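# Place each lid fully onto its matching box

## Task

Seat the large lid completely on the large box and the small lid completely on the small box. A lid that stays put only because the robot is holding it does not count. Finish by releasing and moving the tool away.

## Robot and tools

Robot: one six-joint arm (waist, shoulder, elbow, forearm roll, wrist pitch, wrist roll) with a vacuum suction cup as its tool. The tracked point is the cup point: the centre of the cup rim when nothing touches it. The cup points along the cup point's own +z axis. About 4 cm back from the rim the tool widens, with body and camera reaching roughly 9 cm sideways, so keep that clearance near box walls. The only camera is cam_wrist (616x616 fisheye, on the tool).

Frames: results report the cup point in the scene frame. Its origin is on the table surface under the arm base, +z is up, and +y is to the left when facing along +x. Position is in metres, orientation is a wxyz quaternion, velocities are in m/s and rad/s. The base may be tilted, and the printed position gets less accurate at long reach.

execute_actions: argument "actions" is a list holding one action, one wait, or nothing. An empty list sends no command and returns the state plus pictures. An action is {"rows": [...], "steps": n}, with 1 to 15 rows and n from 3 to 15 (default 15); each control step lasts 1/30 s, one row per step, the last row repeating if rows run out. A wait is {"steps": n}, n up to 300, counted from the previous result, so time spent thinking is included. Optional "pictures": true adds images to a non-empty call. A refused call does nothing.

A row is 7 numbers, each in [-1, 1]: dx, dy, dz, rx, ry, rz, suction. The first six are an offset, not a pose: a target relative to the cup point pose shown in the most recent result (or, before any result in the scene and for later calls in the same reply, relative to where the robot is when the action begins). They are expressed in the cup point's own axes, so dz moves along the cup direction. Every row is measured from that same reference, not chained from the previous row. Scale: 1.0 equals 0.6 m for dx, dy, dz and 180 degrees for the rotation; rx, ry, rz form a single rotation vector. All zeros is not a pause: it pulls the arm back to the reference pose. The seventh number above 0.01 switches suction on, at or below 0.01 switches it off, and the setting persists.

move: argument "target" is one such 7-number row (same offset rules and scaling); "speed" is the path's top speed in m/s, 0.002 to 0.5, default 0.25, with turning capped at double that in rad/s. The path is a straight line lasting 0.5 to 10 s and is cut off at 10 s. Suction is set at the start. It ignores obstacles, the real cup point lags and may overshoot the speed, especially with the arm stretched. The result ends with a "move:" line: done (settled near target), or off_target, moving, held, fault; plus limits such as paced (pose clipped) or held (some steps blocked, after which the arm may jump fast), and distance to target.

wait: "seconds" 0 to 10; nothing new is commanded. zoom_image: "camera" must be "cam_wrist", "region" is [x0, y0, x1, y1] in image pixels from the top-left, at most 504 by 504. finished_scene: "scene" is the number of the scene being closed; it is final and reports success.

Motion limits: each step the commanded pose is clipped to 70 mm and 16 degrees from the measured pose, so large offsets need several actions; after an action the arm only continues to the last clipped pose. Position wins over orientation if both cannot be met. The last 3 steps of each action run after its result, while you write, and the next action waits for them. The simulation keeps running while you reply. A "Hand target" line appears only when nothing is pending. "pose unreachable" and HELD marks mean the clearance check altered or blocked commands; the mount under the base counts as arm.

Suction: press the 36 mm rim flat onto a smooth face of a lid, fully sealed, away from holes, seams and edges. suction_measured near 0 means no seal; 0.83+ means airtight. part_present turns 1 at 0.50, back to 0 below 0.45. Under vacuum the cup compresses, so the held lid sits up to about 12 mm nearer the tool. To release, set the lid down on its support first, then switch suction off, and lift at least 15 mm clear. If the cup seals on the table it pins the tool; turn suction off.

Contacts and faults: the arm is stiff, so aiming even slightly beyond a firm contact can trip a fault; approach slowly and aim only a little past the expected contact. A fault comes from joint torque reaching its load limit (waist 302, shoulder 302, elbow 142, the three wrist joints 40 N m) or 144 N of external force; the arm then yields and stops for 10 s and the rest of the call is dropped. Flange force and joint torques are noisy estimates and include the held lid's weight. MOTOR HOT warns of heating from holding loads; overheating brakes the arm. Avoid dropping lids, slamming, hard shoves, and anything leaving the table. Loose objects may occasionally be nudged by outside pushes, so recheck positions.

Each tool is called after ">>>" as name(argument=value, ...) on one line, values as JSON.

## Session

>>> execute_actions(actions=[])

Scene clock: 0.00 s of 6200.00 s.
end_effector_position=(+0.6447, -0.0172, +0.4533) suction_measured=0.00 part_present=0 end_effector_quat_wxyz=(+0.007, +0.014, +1.000, +0.002) end_effector_velocity=(-0.001, -0.000, +0.001) end_effector_angular_velocity=(-0.001, -0.000, -0.001)
Joint positions: [-0.055  0.168  1.62   0.002  1.355 -0.052]
Joint velocities: [-0.    -0.001 -0.    -0.001  0.001  0.001]
Joint torques (N m, as the joint torque sensors report them, + toward a larger angle): no reading
Flange force (N, the push that the arm receives, along the end effector's own x y z axes): no reading
Hand target: +0.645, -0.017, +0.453; +0.007, +0.014, +1.000, +0.002

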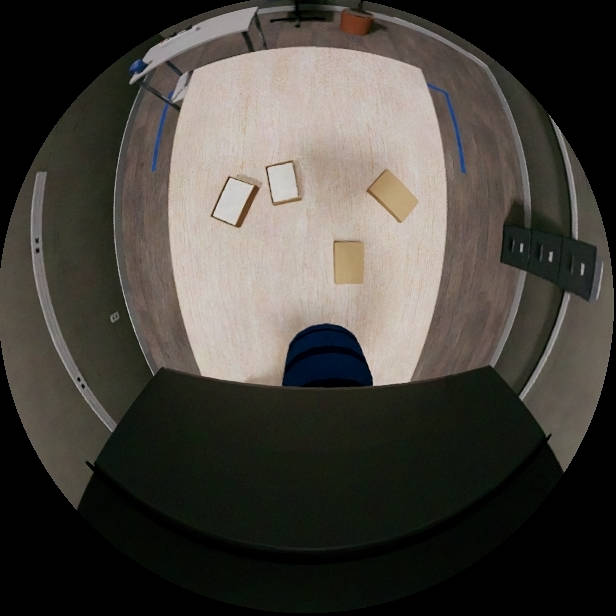

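>>> move(target=[0.06, -0.18, 0.44, 0, 0, 0, 0])

Scene clock: 1.80 s of 6200.00 s.
end_effector_position=(+0.6099, -0.1237, +0.1885) suction_measured=0.00 part_present=0 end_effector_quat_wxyz=(+0.007, +0.014, +1.000, +0.002) end_effector_velocity=(-0.000, +0.000, -0.002) end_effector_angular_velocity=(+0.001, +0.003, +0.002)
Joint positions: [-0.231  0.322  1.951  0.002  0.869 -0.229]
Joint velocities: [ 0.     0.002  0.001  0.    -0.    -0.002]
Joint torques (N m, as the joint torque sensors report them, + toward a larger angle): [  0.08 -63.66 -32.69   3.08   0.64   0.24]
Flange force (N, the push that the arm receives, along the end effector's own x y z axes): [1.5 -0.5 3.9]
Hand target: +0.610, -0.124, +0.188; +0.007, +0.014, +1.000, +0.002
Off the commanded pose: 0.001 m, 0 deg.
Kept back: nothing.
move: done

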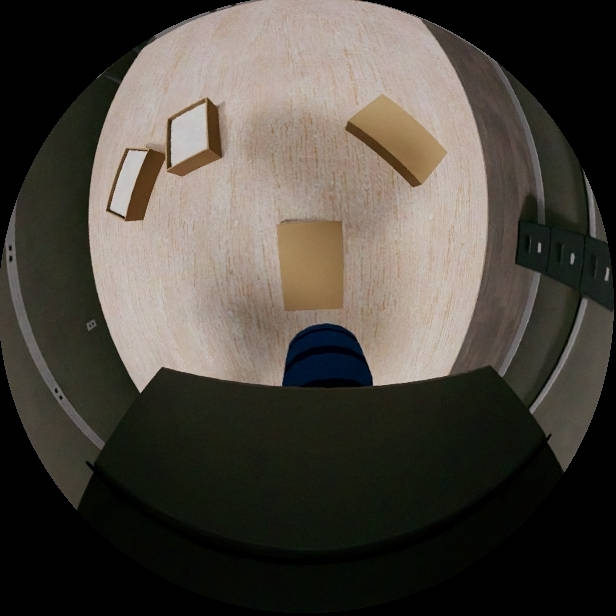

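>>> move(target=[-0.02, 0.02, 0.2, 0, 0, 0, 1])

Scene clock: 2.93 s of 6200.00 s.
end_effector_position=(+0.6238, -0.1118, +0.0687) suction_measured=0.00 part_present=0 end_effector_quat_wxyz=(+0.007, +0.014, +1.000, +0.002) end_effector_velocity=(+0.003, +0.000, +0.000) end_effector_angular_velocity=(-0.002, -0.005, +0.002)
Joint positions: [-0.208  0.486  1.995  0.002  0.662 -0.206]
Joint velocities: [ 0.001  0.001 -0.003 -0.001 -0.004  0.   ]
Joint torques (N m, as the joint torque sensors report them, + toward a larger angle): [  0.3  -72.6  -25.67   2.46   0.54   0.18]
Flange force (N, the push that the arm receives, along the end effector's own x y z axes): [0.3 -0.6 2.9]
Hand target: +0.624, -0.112, +0.069; +0.007, +0.014, +1.000, +0.002
Off the commanded pose: 0.000 m, 0 deg.
Kept back: nothing.
move: done

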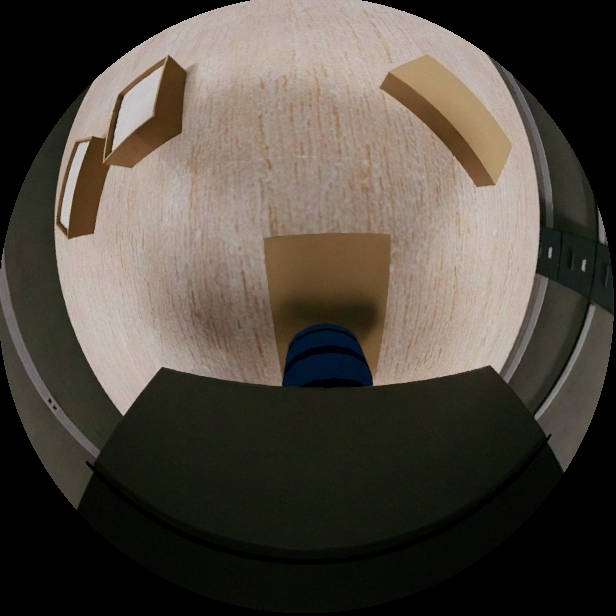

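Good. Descend.

>>> move(target=[0, 0, 0.05, 0, 0, 0, 1], speed=0.08)

>>> move(target=[0, 0, 0.025, 0, 0, 0, 1], speed=0.02)

Scene clock: 3.93 s of 6200.00 s.
end_effector_position=(+0.6243, -0.1117, +0.0387) suction_measured=0.00 part_present=0 end_effector_quat_wxyz=(+0.007, +0.014, +1.000, +0.002) end_effector_velocity=(+0.000, +0.001, -0.001) end_effector_angular_velocity=(+0.000, -0.000, -0.001)
Joint positions: [-0.208  0.528  2.004  0.002  0.61  -0.206]
Joint velocities: [ 0.001  0.001  0.     0.    -0.002  0.002]
Joint torques (N m, as the joint torque sensors report them, + toward a larger angle): [  0.86 -73.68 -24.61   2.19   0.45   0.19]
Flange force (N, the push that the arm receives, along the end effector's own x y z axes): [2.9 -1.0 1.1]
Hand target: +0.624, -0.112, +0.039; +0.007, +0.014, +1.000, +0.002
Off the commanded pose: 0.000 m, 0 deg.
Kept back: nothing.
move: done

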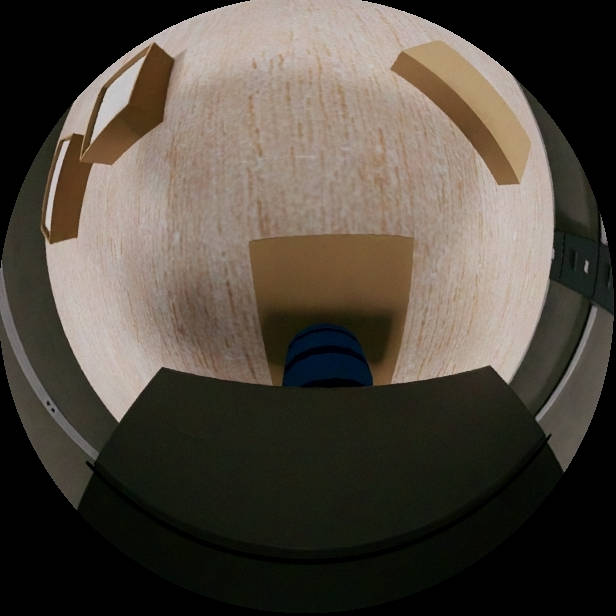

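Scene clock: 4.90 s of 6200.00 s.
end_effector_position=(+0.6245, -0.1117, +0.0237) suction_measured=0.80 part_present=1 end_effector_quat_wxyz=(+0.007, +0.014, +1.000, +0.002) end_effector_velocity=(+0.001, -0.000, -0.001) end_effector_angular_velocity=(-0.000, -0.002, +0.001)
Joint positions: [-0.208  0.55   2.007  0.002  0.585 -0.206]
Joint velocities: [-0.     0.001 -0.    -0.    -0.003 -0.001]
Joint torques (N m, as the joint torque sensors report them, + toward a larger angle): [  0.86 -76.51 -23.87   2.18   0.4    0.31]
Flange force (N, the push that the arm receives, along the end effector's own x y z axes): [1.3 -1.7 3.5]
Hand target: +0.624, -0.112, +0.024; +0.007, +0.014, +1.000, +0.002
Off the commanded pose: 0.000 m, 0 deg.
Kept back: nothing.
move: done

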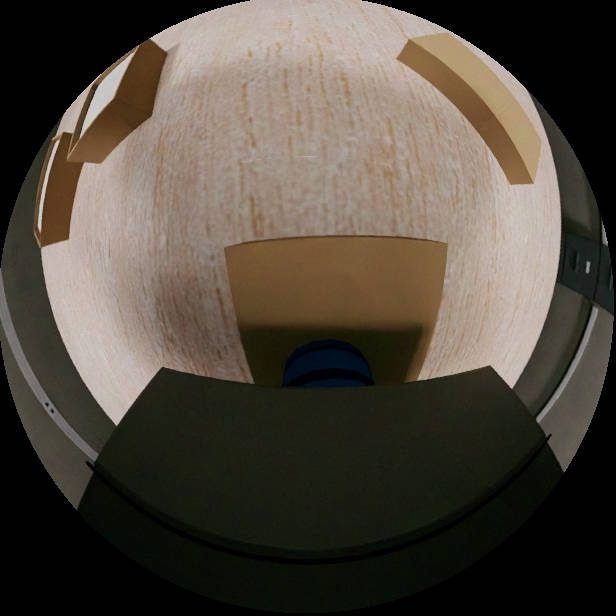

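>>> move(target=[0, 0, -0.2, 0, 0, 0, 1])

>>> move(target=[-0.257, 0.277, 0, 0, 0, -0.044, 1])

>>> zoom_image(camera="cam_wrist", region=[180, 100, 480, 260])

Scene clock: 6.03 s of 6200.00 s.
end_effector_position=(+0.6227, -0.1119, +0.1437) suction_measured=0.94 part_present=1 end_effector_quat_wxyz=(+0.007, +0.014, +1.000, +0.002) end_effector_velocity=(-0.001, -0.001, -0.000) end_effector_angular_velocity=(-0.000, +0.003, -0.001)
Joint positions: [-0.208  0.387  1.961  0.002  0.794 -0.206]
Joint velocities: [-0.001  0.    -0.    -0.001  0.002  0.001]
Joint torques (N m, as the joint torque sensors report them, + toward a larger angle): [  0.41 -66.96 -30.43   2.79   0.48   0.23]
Flange force (N, the push that the arm receives, along the end effector's own x y z axes): [2.3 -0.9 2.6]
Hand target: +0.623, -0.112, +0.144; +0.007, +0.014, +1.000, +0.002
Off the commanded pose: 0.000 m, 0 deg.
Kept back: nothing.
move: done

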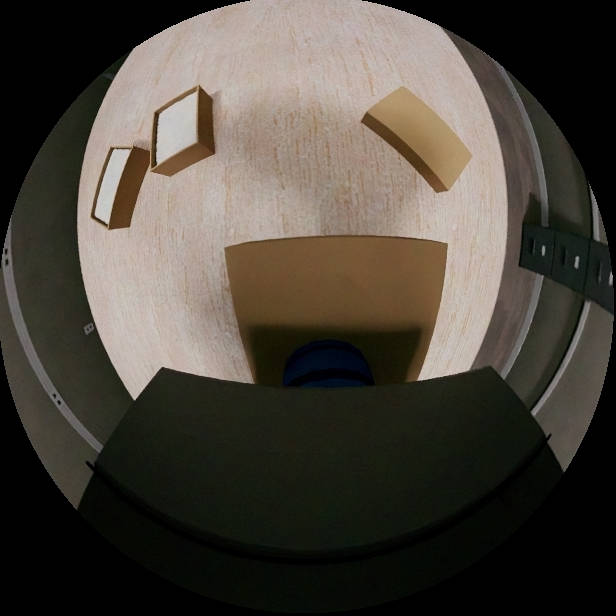

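Scene clock: 7.37 s of 6200.00 s.
end_effector_position=(+0.7810, +0.0504, +0.1464) suction_measured=0.94 part_present=1 end_effector_quat_wxyz=(+0.007, -0.055, +0.998, +0.001) end_effector_velocity=(+0.000, +0.001, -0.001) end_effector_angular_velocity=(+0.001, +0.001, +0.001)
Joint positions: [ 0.044  0.576  1.644  0.002  0.922 -0.092]
Joint velocities: [ 0.001  0.002 -0.001  0.001  0.    -0.001]
Joint torques (N m, as the joint torque sensors report them, + toward a larger angle): [  0.82 -88.75 -33.38   3.12   0.48   0.12]
Flange force (N, the push that the arm receives, along the end effector's own x y z axes): [-0.1 -2.0 3.4]
Hand target: +0.781, +0.050, +0.146; +0.007, -0.055, +0.998, +0.001
Off the commanded pose: 0.001 m, 0 deg.
Kept back: nothing.
move: done

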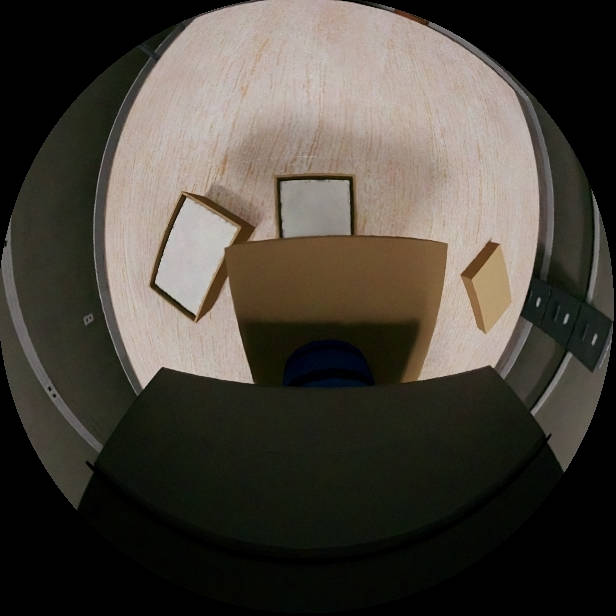

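Region (180, 100, 480, 260) of cam_wrist's 616x616 image, scaled by 1.680, with more detail than that image has; it fills the top 269 rows of this view, and the rest is white.

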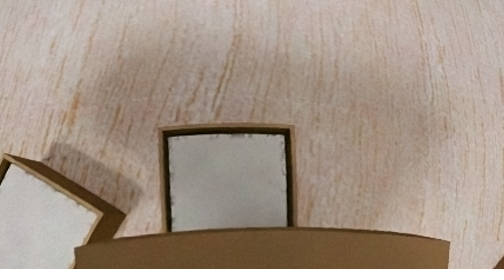

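>>> move(target=[-0.082, 0.013, 0.06, 0, 0, 0, 1], speed=0.1)

>>> zoom_image(camera="cam_wrist", region=[180, 170, 480, 270])

Scene clock: 8.53 s of 6200.00 s.
end_effector_position=(+0.8295, +0.0637, +0.1111) suction_measured=0.94 part_present=1 end_effector_quat_wxyz=(+0.007, -0.055, +0.998, +0.001) end_effector_velocity=(+0.000, +0.000, -0.001) end_effector_angular_velocity=(+0.001, +0.002, -0.002)
Joint positions: [ 0.059  0.674  1.548  0.002  0.921 -0.077]
Joint velocities: [-0.     0.002 -0.001  0.001  0.     0.001]
Joint torques (N m, as the joint torque sensors report them, + toward a larger angle): [  0.12 -97.18 -33.33   3.27   0.45   0.21]
Flange force (N, the push that the arm receives, along the end effector's own x y z axes): [-0.3 -0.7 3.2]
Hand target: +0.829, +0.064, +0.111; +0.007, -0.055, +0.998, +0.001
Off the commanded pose: 0.000 m, 0 deg.
Kept back: nothing.
move: done

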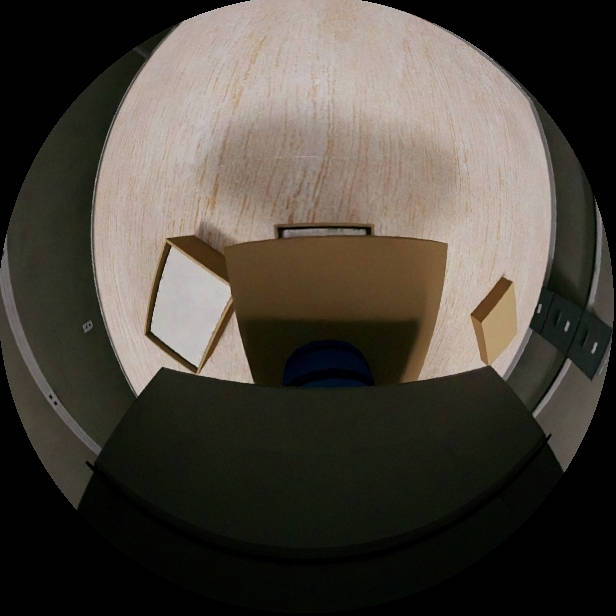

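Region (180, 170, 480, 270) of cam_wrist's 616x616 image, scaled by 1.680, with more detail than that image has.

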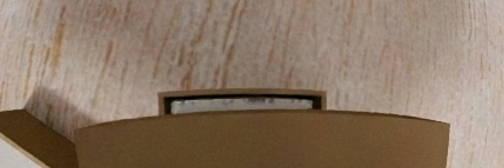

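>>> move(target=[-0.016, 0.002, 0.08, 0, 0, 0, 1], speed=0.05)

>>> zoom_image(camera="cam_wrist", region=[180, 170, 480, 270])

Scene clock: 10.03 s of 6200.00 s.
end_effector_position=(+0.8396, +0.0661, +0.0633) suction_measured=0.94 part_present=1 end_effector_quat_wxyz=(+0.007, -0.055, +0.998, +0.001) end_effector_velocity=(-0.000, +0.000, +0.000) end_effector_angular_velocity=(+0.000, +0.000, +0.001)
Joint positions: [ 0.061  0.734  1.541  0.002  0.866 -0.074]
Joint velocities: [-0.    -0.     0.     0.001  0.    -0.001]
Joint torques (N m, as the joint torque sensors report them, + toward a larger angle): [ -0.02 -99.19 -32.1    3.01   0.57   0.18]
Flange force (N, the push that the arm receives, along the end effector's own x y z axes): [2.3 -0.6 1.3]
Hand target: +0.840, +0.066, +0.063; +0.007, -0.055, +0.998, +0.001
Off the commanded pose: 0.000 m, 0 deg.
Kept back: nothing.
move: done

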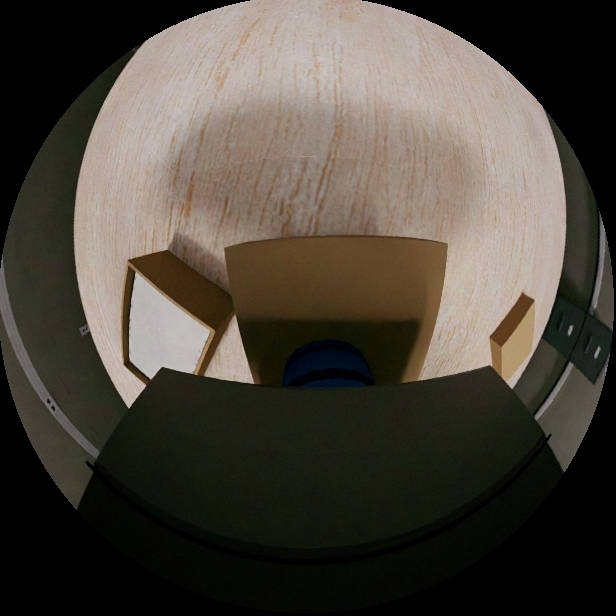

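Region (180, 170, 480, 270) of cam_wrist's 616x616 image, scaled by 1.680, with more detail than that image has.

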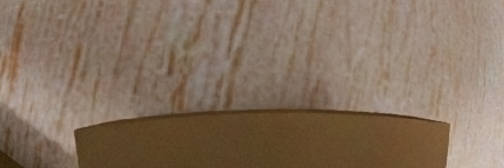

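>>> move(target=[-0.002, 0, 0.022, 0, 0, 0, 1], speed=0.012)

Scene clock: 11.60 s of 6200.00 s.
end_effector_position=(+0.8409, +0.0663, +0.0501) suction_measured=0.94 part_present=1 end_effector_quat_wxyz=(+0.007, -0.055, +0.998, +0.001) end_effector_velocity=(-0.001, +0.001, -0.001) end_effector_angular_velocity=(+0.001, +0.003, -0.000)
Joint positions: [ 0.061  0.749  1.542  0.002  0.851 -0.074]
Joint velocities: [0.001 0.001 0.    0.001 0.001 0.   ]
Joint torques (N m, as the joint torque sensors report them, + toward a larger angle): [   1.02 -101.05  -32.44    2.93    0.48    0.21]
Flange force (N, the push that the arm receives, along the end effector's own x y z axes): [2.6 -1.5 3.2]
Hand target: +0.841, +0.066, +0.050; +0.007, -0.055, +0.998, +0.001
Off the commanded pose: 0.000 m, 0 deg.
Kept back: nothing.
move: done

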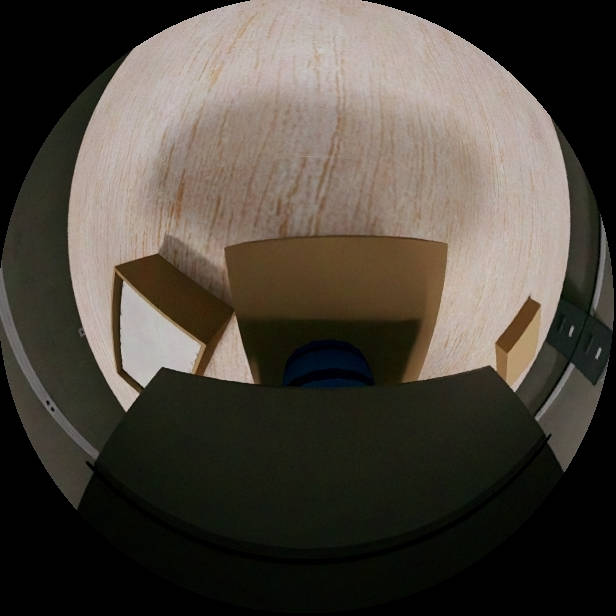

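>>> move(target=[0, 0, 0.012, 0, 0, 0, 1], speed=0.012)

>>> move(target=[0, 0, 0.01, 0, 0, 0, 1], speed=0.012)

Scene clock: 12.67 s of 6200.00 s.
end_effector_position=(+0.8410, +0.0663, +0.0429) suction_measured=0.94 part_present=1 end_effector_quat_wxyz=(+0.007, -0.055, +0.998, +0.001) end_effector_velocity=(-0.000, -0.000, -0.001) end_effector_angular_velocity=(-0.001, +0.002, -0.001)
Joint positions: [ 0.061  0.757  1.544  0.002  0.841 -0.074]
Joint velocities: [ 0.     0.002 -0.    -0.001 -0.     0.002]
Joint torques (N m, as the joint torque sensors report them, + toward a larger angle): [   0.76 -100.97  -31.38    2.94    0.53    0.26]
Flange force (N, the push that the arm receives, along the end effector's own x y z axes): [1.0 -1.9 2.7]
Hand target: +0.841, +0.066, +0.043; +0.007, -0.055, +0.998, +0.001
Off the commanded pose: 0.000 m, 0 deg.
Kept back: nothing.
move: done

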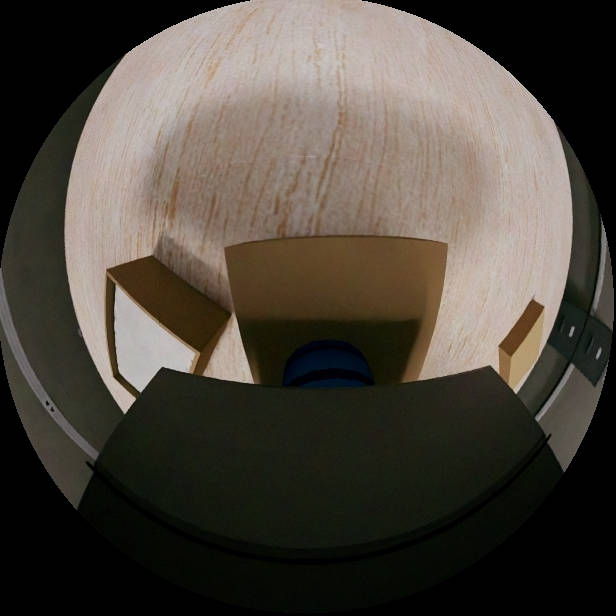

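Scene clock: 13.40 s of 6200.00 s.
end_effector_position=(+0.8411, +0.0663, +0.0369) suction_measured=0.94 part_present=1 end_effector_quat_wxyz=(+0.007, -0.055, +0.998, +0.001) end_effector_velocity=(+0.001, +0.001, -0.001) end_effector_angular_velocity=(+0.001, -0.002, -0.001)
Joint positions: [ 0.061  0.764  1.545  0.002  0.833 -0.074]
Joint velocities: [ 0.001  0.001 -0.     0.001 -0.002  0.001]
Joint torques (N m, as the joint torque sensors report them, + toward a larger angle): [   0.91 -101.14  -31.88    2.9     0.34    0.23]
Flange force (N, the push that the arm receives, along the end effector's own x y z axes): [2.7 -1.3 2.4]
Hand target: +0.841, +0.066, +0.037; +0.007, -0.055, +0.998, +0.001
Off the commanded pose: 0.000 m, 0 deg.
Kept back: nothing.
move: done

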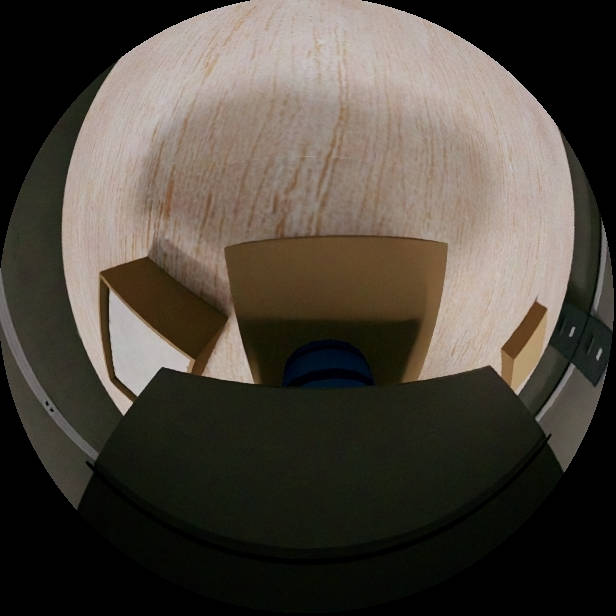

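>>> execute_actions(actions=[{"rows":[[0,0,0,0,0,0,0]],"steps":12}])

>>> move(target=[0, 0, -0.25, 0, 0, 0, 0], speed=0.15)

>>> move(target=[0.123, -0.5, 0, 0, 0, -0.2, 0])

Scene clock: 13.87 s of 6200.00 s.
end_effector_position=(+0.8411, +0.0663, +0.0369) suction_measured=0.00 part_present=0 end_effector_quat_wxyz=(+0.007, -0.055, +0.998, +0.001) end_effector_velocity=(+0.000, -0.000, +0.000) end_effector_angular_velocity=(+0.000, -0.001, -0.002)
Joint positions: [ 0.061  0.764  1.545  0.002  0.833 -0.074]
Joint velocities: [-0.    -0.     0.     0.    -0.001  0.002]
Joint torques (N m, as the joint torque sensors report them, + toward a larger angle): [ -0.37 -92.32 -27.13   2.87   0.4    0.23]
Flange force (N, the push that the arm receives, along the end effector's own x y z axes): [1.9 -0.3 -8.4]
Steps of this call (steps 1 to 5: nothing new was sent; steps 6 to 14: the first 9 steps of this action). Readings (end_effector_position | what the end effector reports):
6: (+0.8411, +0.0663, +0.0369) | suction_measured=0.76 part_present=1
7: (+0.8411, +0.0663, +0.0369) | suction_measured=0.31 part_present=0
9: (+0.8411, +0.0663, +0.0369) | suction_measured=0.00 part_present=0
13: (+0.8411, +0.0663, +0.0369) | suction_measured=0.00 part_present=0
14: the state above

Scene clock: 15.43 s of 6200.00 s.
end_effector_position=(+0.8389, +0.0660, +0.1868) suction_measured=0.00 part_present=0 end_effector_quat_wxyz=(+0.007, -0.055, +0.998, +0.001) end_effector_velocity=(+0.000, -0.000, +0.002) end_effector_angular_velocity=(+0.001, -0.002, -0.001)
Joint positions: [ 0.061  0.62   1.481  0.002  1.041 -0.074]
Joint velocities: [-0.    -0.002 -0.001  0.001  0.001  0.   ]
Joint torques (N m, as the joint torque sensors report them, + toward a larger angle): [  0.13 -93.66 -35.66   3.46   0.57   0.17]
Flange force (N, the push that the arm receives, along the end effector's own x y z axes): [1.9 -0.8 0.7]
Hand target: +0.839, +0.066, +0.187; +0.007, -0.055, +0.998, +0.001
Off your previous action's commanded pose: 0.000 m, 0 deg at its last step (step 3 of this call).
Off the commanded pose: 0.000 m, 0 deg.
Kept back: nothing.
move: done

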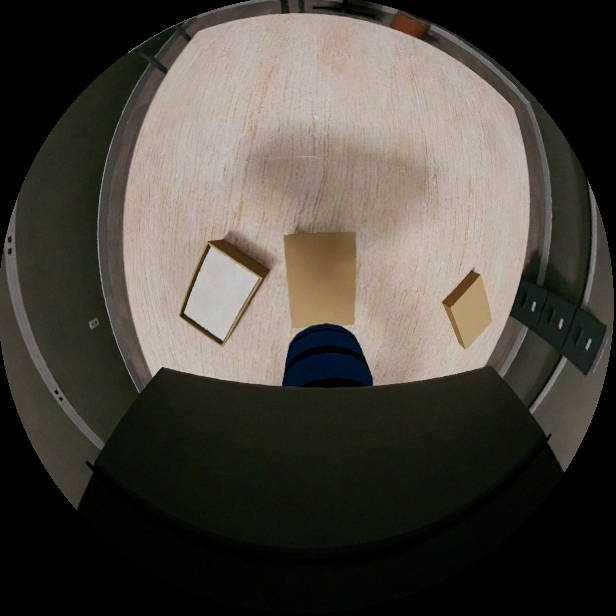

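Scene clock: 17.10 s of 6200.00 s.
end_effector_position=(+0.7994, -0.2404, +0.1855) suction_measured=0.00 part_present=0 end_effector_quat_wxyz=(+0.008, -0.361, +0.932, -0.001) end_effector_velocity=(-0.000, -0.001, +0.000) end_effector_angular_velocity=(+0.000, -0.001, -0.001)
Joint positions: [-0.309  0.61   1.498  0.002  1.034 -1.073]
Joint velocities: [-0.002 -0.    -0.     0.001 -0.001 -0.001]
Joint torques (N m, as the joint torque sensors report them, + toward a larger angle): [  1.51 -93.17 -36.64   3.23   0.44   0.  ]
Flange force (N, the push that the arm receives, along the end effector's own x y z axes): [3.2 2.3 2.4]
Hand target: +0.799, -0.240, +0.186; +0.008, -0.361, +0.932, -0.001
Off the commanded pose: 0.001 m, 0 deg.
Kept back: nothing.
move: done

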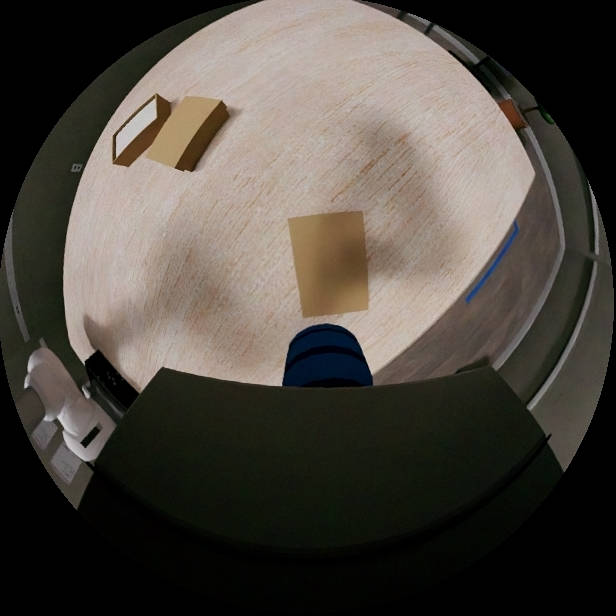

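>>> move(target=[-0.04, -0.018, 0.19, 0, 0, -0.028, 1])

Scene clock: 18.23 s of 6200.00 s.
end_effector_position=(+0.8261, -0.2320, +0.0720) suction_measured=0.00 part_present=0 end_effector_quat_wxyz=(+0.007, -0.402, +0.916, -0.001) end_effector_velocity=(+0.000, -0.000, +0.000) end_effector_angular_velocity=(+0.001, +0.000, -0.002)
Joint positions: [-0.29   0.744  1.499  0.002  0.899 -1.142]
Joint velocities: [-0.     0.    -0.     0.001  0.001  0.001]
Joint torques (N m, as the joint torque sensors report them, + toward a larger angle): [   0.23 -102.98  -33.16    3.07    0.38    0.28]
Flange force (N, the push that the arm receives, along the end effector's own x y z axes): [0.3 -0.2 3.6]
Hand target: +0.826, -0.232, +0.072; +0.007, -0.402, +0.916, -0.001
Off the commanded pose: 0.000 m, 0 deg.
Kept back: nothing.
move: done

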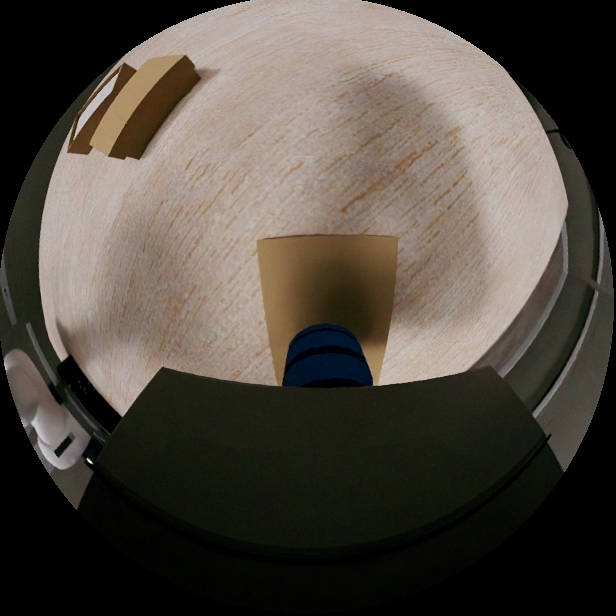

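>>> move(target=[0, 0, 0.055, 0, 0, 0, 1], speed=0.08)

>>> move(target=[0, 0, 0.025, 0, 0, 0, 1], speed=0.02)

Scene clock: 19.23 s of 6200.00 s.
end_effector_position=(+0.8266, -0.2319, +0.0390) suction_measured=0.00 part_present=0 end_effector_quat_wxyz=(+0.007, -0.402, +0.916, -0.001) end_effector_velocity=(-0.000, +0.001, -0.001) end_effector_angular_velocity=(+0.002, +0.002, -0.000)
Joint positions: [-0.29   0.778  1.508  0.002  0.856 -1.142]
Joint velocities: [ 0.     0.001 -0.     0.002  0.001 -0.001]
Joint torques (N m, as the joint torque sensors report them, + toward a larger angle): [   0.08 -103.04  -32.09    3.07    0.49    0.15]
Flange force (N, the push that the arm receives, along the end effector's own x y z axes): [0.7 1.7 2.4]
Hand target: +0.827, -0.232, +0.039; +0.007, -0.402, +0.916, -0.001
Off the commanded pose: 0.000 m, 0 deg.
Kept back: nothing.
move: done

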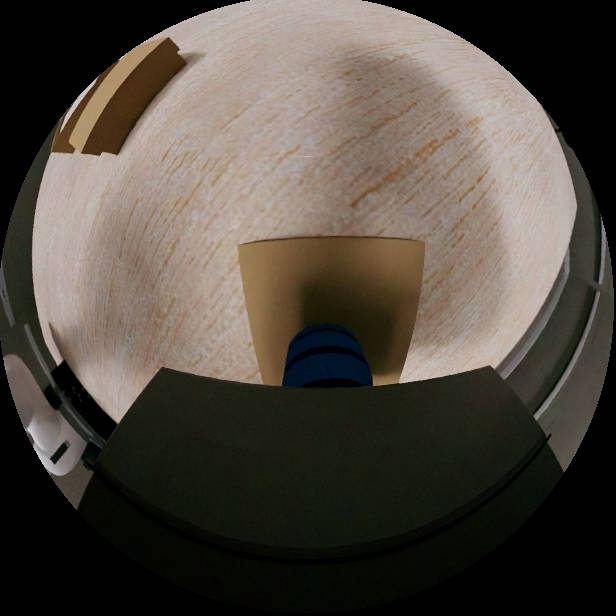

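Scene clock: 20.20 s of 6200.00 s.
end_effector_position=(+0.8268, -0.2318, +0.0241) suction_measured=0.93 part_present=1 end_effector_quat_wxyz=(+0.007, -0.402, +0.916, -0.001) end_effector_velocity=(+0.000, +0.001, -0.000) end_effector_angular_velocity=(+0.000, -0.000, +0.001)
Joint positions: [-0.29   0.794  1.511  0.002  0.837 -1.142]
Joint velocities: [ 0.001  0.     0.     0.    -0.001 -0.   ]
Joint torques (N m, as the joint torque sensors report them, + toward a larger angle): [   0.76 -103.45  -31.99    2.95    0.53    0.18]
Flange force (N, the push that the arm receives, along the end effector's own x y z axes): [1.9 2.8 2.4]
Hand target: +0.827, -0.232, +0.024; +0.007, -0.402, +0.916, -0.001
Off the commanded pose: 0.000 m, 0 deg.
Kept back: nothing.
move: done

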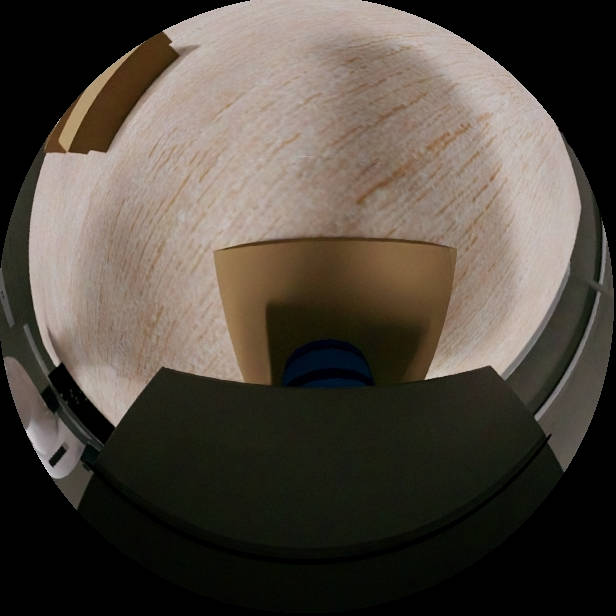

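>>> move(target=[0, 0, -0.2, 0, 0, 0, 1])

>>> move(target=[-0.461, 0.59, 0, 0, 0, 0.397, 1])

>>> zoom_image(camera="cam_wrist", region=[180, 100, 480, 260])

Scene clock: 21.33 s of 6200.00 s.
end_effector_position=(+0.8250, -0.2321, +0.1440) suction_measured=0.94 part_present=1 end_effector_quat_wxyz=(+0.007, -0.402, +0.916, -0.001) end_effector_velocity=(+0.000, +0.000, +0.000) end_effector_angular_velocity=(-0.000, -0.001, -0.000)
Joint positions: [-0.29   0.676  1.469  0.002  0.997 -1.142]
Joint velocities: [ 0.    -0.    -0.     0.    -0.001  0.   ]
Joint torques (N m, as the joint torque sensors report them, + toward a larger angle): [ -0.07 -97.81 -35.44   3.46   0.57   0.24]
Flange force (N, the push that the arm receives, along the end effector's own x y z axes): [0.7 2.6 2.4]
Hand target: +0.825, -0.232, +0.144; +0.008, -0.402, +0.916, -0.001
Off the commanded pose: 0.000 m, 0 deg.
Kept back: nothing.
move: done

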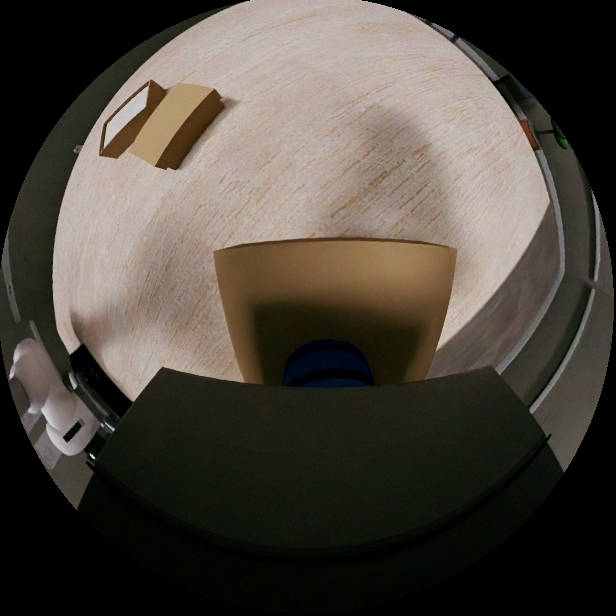

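Scene clock: 24.23 s of 6200.00 s.
end_effector_position=(+0.7508, +0.2111, +0.1440) suction_measured=0.94 part_present=1 end_effector_quat_wxyz=(+0.006, +0.209, +0.978, +0.003) end_effector_velocity=(-0.000, +0.001, +0.001) end_effector_angular_velocity=(+0.001, -0.001, -0.000)
Joint positions: [0.254 0.574 1.652 0.002 0.916 0.649]
Joint velocities: [ 0.001 -0.002 -0.     0.001  0.     0.001]
Joint torques (N m, as the joint torque sensors report them, + toward a larger angle): [  0.15 -86.17 -34.28   2.93   0.5    0.17]
Flange force (N, the push that the arm receives, along the end effector's own x y z axes): [3.8 -4.6 0.5]
Hand target: +0.751, +0.211, +0.144; +0.006, +0.209, +0.978, +0.003
Off the commanded pose: 0.001 m, 0 deg.
Kept back: nothing.
move: done

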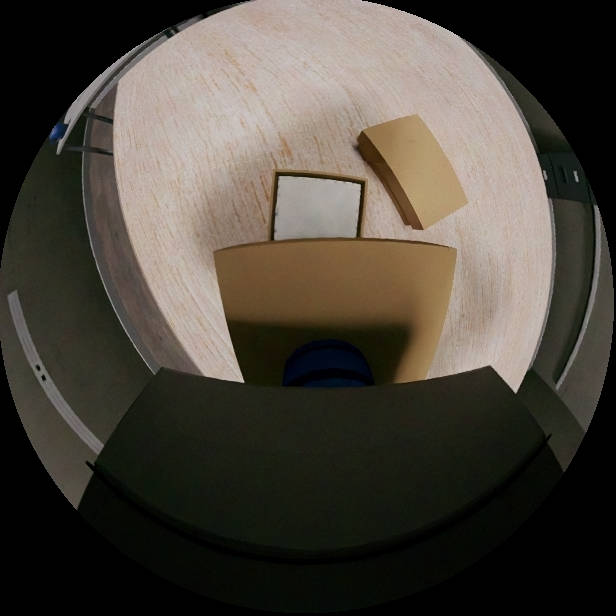

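Region (180, 100, 480, 260) of cam_wrist's 616x616 image, scaled by 1.680, with more detail than that image has; it fills the top 269 rows of this view, and the rest is white.

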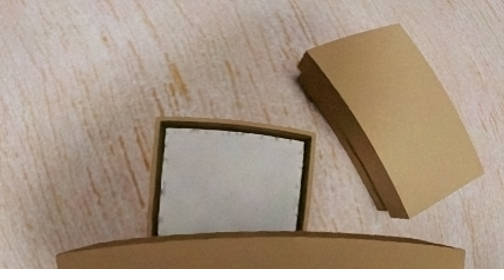

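>>> move(target=[-0.03, 0.025, 0.03, 0, 0, 0.033, 1], speed=0.1)

>>> zoom_image(camera="cam_wrist", region=[180, 100, 480, 260])

Scene clock: 25.30 s of 6200.00 s.
end_effector_position=(+0.7736, +0.2175, +0.1263) suction_measured=0.94 part_present=1 end_effector_quat_wxyz=(+0.006, +0.259, +0.966, +0.004) end_effector_velocity=(+0.000, -0.001, +0.000) end_effector_angular_velocity=(-0.001, +0.001, -0.003)
Joint positions: [0.255 0.622 1.607 0.002 0.913 0.754]
Joint velocities: [-0.001  0.001 -0.001 -0.001  0.001  0.002]
Joint torques (N m, as the joint torque sensors report them, + toward a larger angle): [  0.51 -90.52 -33.38   3.08   0.46  -0.07]
Flange force (N, the push that the arm receives, along the end effector's own x y z axes): [1.2 -3.4 0.8]
Hand target: +0.774, +0.218, +0.126; +0.006, +0.259, +0.966, +0.004
Off the commanded pose: 0.000 m, 0 deg.
Kept back: nothing.
move: done

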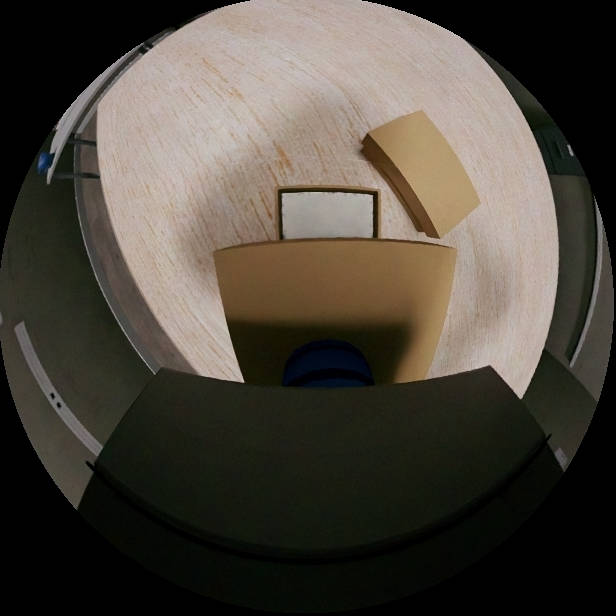

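Region (180, 100, 480, 260) of cam_wrist's 616x616 image, scaled by 1.680, with more detail than that image has; it fills the top 269 rows of this view, and the rest is white.

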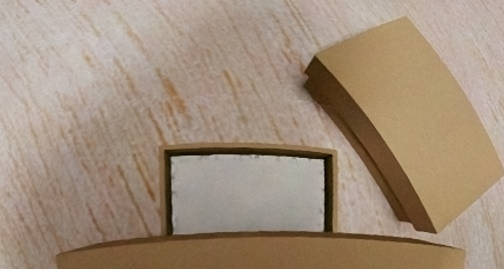

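>>> move(target=[-0.06, -0.0016, 0.04, 0, 0, 0.008, 1], speed=0.08)

>>> zoom_image(camera="cam_wrist", region=[180, 170, 480, 270])

Scene clock: 26.40 s of 6200.00 s.
end_effector_position=(+0.8047, +0.1988, +0.1028) suction_measured=0.94 part_present=1 end_effector_quat_wxyz=(+0.006, +0.271, +0.963, +0.004) end_effector_velocity=(-0.000, -0.001, -0.001) end_effector_angular_velocity=(-0.001, +0.002, -0.000)
Joint positions: [0.224 0.678 1.559 0.002 0.906 0.748]
Joint velocities: [-0.001  0.001 -0.001 -0.001  0.002  0.   ]
Joint torques (N m, as the joint torque sensors report them, + toward a larger angle): [  0.8  -97.51 -32.94   3.02   0.44   0.09]
Flange force (N, the push that the arm receives, along the end effector's own x y z axes): [-2.0 -0.8 3.6]
Hand target: +0.805, +0.199, +0.103; +0.006, +0.271, +0.963, +0.004
Off the commanded pose: 0.000 m, 0 deg.
Kept back: nothing.
move: done

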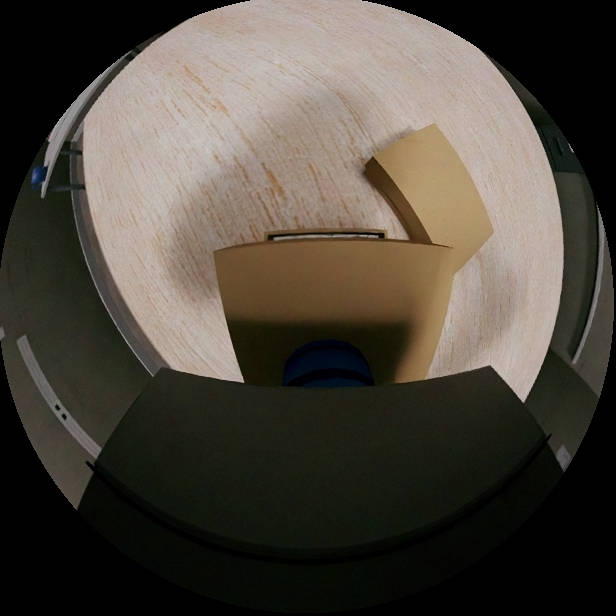

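Region (180, 170, 480, 270) of cam_wrist's 616x616 image, scaled by 1.680, with more detail than that image has.

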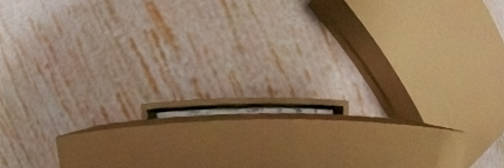

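>>> move(target=[-0.0125, 0.0015, 0.055, 0, 0, 0, 1], speed=0.04)

>>> move(target=[0, 0, 0.02, 0, 0, 0, 1], speed=0.012)

Scene clock: 27.73 s of 6200.00 s.
end_effector_position=(+0.8121, +0.1957, +0.0699) suction_measured=0.94 part_present=1 end_effector_quat_wxyz=(+0.006, +0.271, +0.963, +0.004) end_effector_velocity=(+0.001, +0.000, +0.000) end_effector_angular_velocity=(+0.001, -0.003, -0.000)
Joint positions: [0.219 0.719 1.556 0.002 0.867 0.743]
Joint velocities: [-0.    -0.    -0.     0.001 -0.002 -0.001]
Joint torques (N m, as the joint torque sensors report them, + toward a larger angle): [ -0.43 -99.42 -31.99   3.06   0.56   0.26]
Flange force (N, the push that the arm receives, along the end effector's own x y z axes): [-0.4 -0.6 3.0]
Hand target: +0.812, +0.196, +0.070; +0.006, +0.271, +0.963, +0.004
Off the commanded pose: 0.000 m, 0 deg.
Kept back: nothing.
move: done

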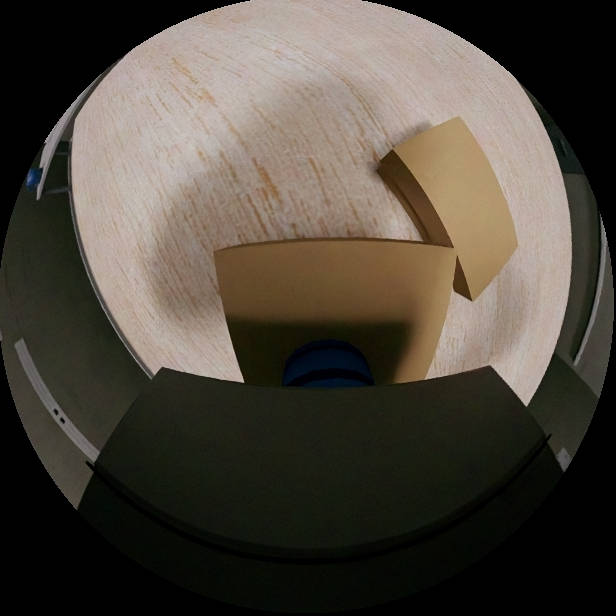

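Scene clock: 28.97 s of 6200.00 s.
end_effector_position=(+0.8123, +0.1958, +0.0579) suction_measured=0.94 part_present=1 end_effector_quat_wxyz=(+0.006, +0.271, +0.963, +0.004) end_effector_velocity=(-0.001, +0.001, -0.001) end_effector_angular_velocity=(+0.000, +0.003, -0.000)
Joint positions: [0.219 0.731 1.559 0.002 0.851 0.743]
Joint velocities: [0.001 0.002 0.001 0.001 0.001 0.   ]
Joint torques (N m, as the joint torque sensors report them, + toward a larger angle): [ -0.58 -99.29 -32.28   2.93   0.43   0.22]
Flange force (N, the push that the arm receives, along the end effector's own x y z axes): [1.4 -1.6 3.1]
Hand target: +0.812, +0.196, +0.058; +0.006, +0.271, +0.963, +0.004
Off the commanded pose: 0.000 m, 0 deg.
Kept back: nothing.
move: done

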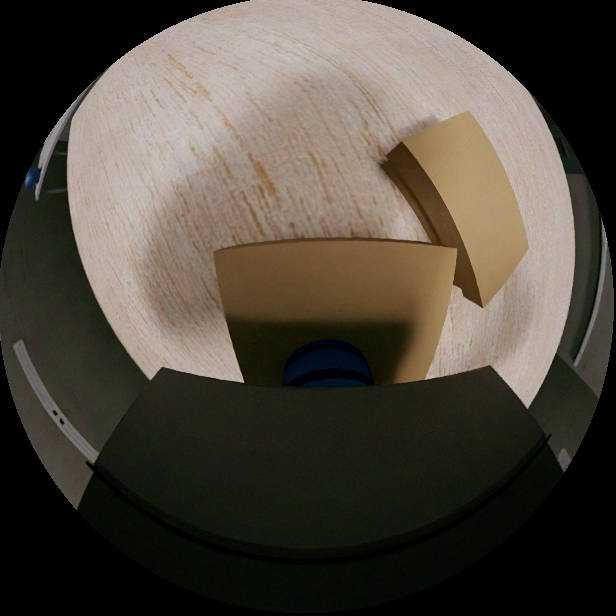

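>>> move(target=[0, 0, 0.012, 0, 0, 0, 1], speed=0.012)

>>> move(target=[0, 0, 0.011, 0, 0, 0, 1], speed=0.012)

Scene clock: 30.03 s of 6200.00 s.
end_effector_position=(+0.8124, +0.1958, +0.0507) suction_measured=0.94 part_present=1 end_effector_quat_wxyz=(+0.006, +0.271, +0.963, +0.004) end_effector_velocity=(-0.000, +0.001, +0.000) end_effector_angular_velocity=(-0.000, -0.000, +0.002)
Joint positions: [0.219 0.739 1.561 0.002 0.842 0.743]
Joint velocities: [ 0.001 -0.     0.    -0.    -0.    -0.001]
Joint torques (N m, as the joint torque sensors report them, + toward a larger angle): [ -0.1  -99.47 -31.84   2.84   0.46   0.23]
Flange force (N, the push that the arm receives, along the end effector's own x y z axes): [1.4 -1.8 2.4]
Hand target: +0.812, +0.196, +0.051; +0.006, +0.271, +0.963, +0.004
Off the commanded pose: 0.000 m, 0 deg.
Kept back: nothing.
move: done

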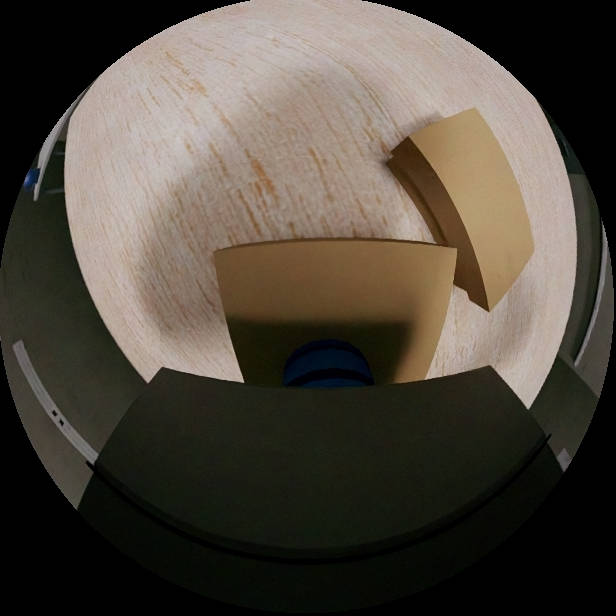

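Scene clock: 30.80 s of 6200.00 s.
end_effector_position=(+0.8125, +0.1958, +0.0441) suction_measured=0.94 part_present=1 end_effector_quat_wxyz=(+0.006, +0.271, +0.963, +0.004) end_effector_velocity=(-0.000, +0.001, -0.001) end_effector_angular_velocity=(+0.001, +0.000, -0.001)
Joint positions: [0.219 0.746 1.563 0.002 0.833 0.743]
Joint velocities: [ 0.     0.001  0.     0.002 -0.001  0.   ]
Joint torques (N m, as the joint torque sensors report them, + toward a larger angle): [ -0.71 -99.47 -32.04   2.9    0.59   0.11]
Flange force (N, the push that the arm receives, along the end effector's own x y z axes): [2.6 -2.6 2.5]
Hand target: +0.812, +0.196, +0.044; +0.006, +0.271, +0.963, +0.004
Off the commanded pose: 0.000 m, 0 deg.
Kept back: nothing.
move: done

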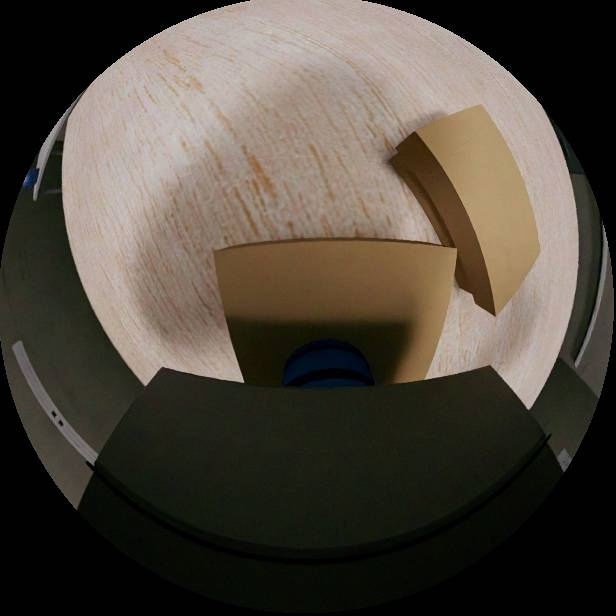

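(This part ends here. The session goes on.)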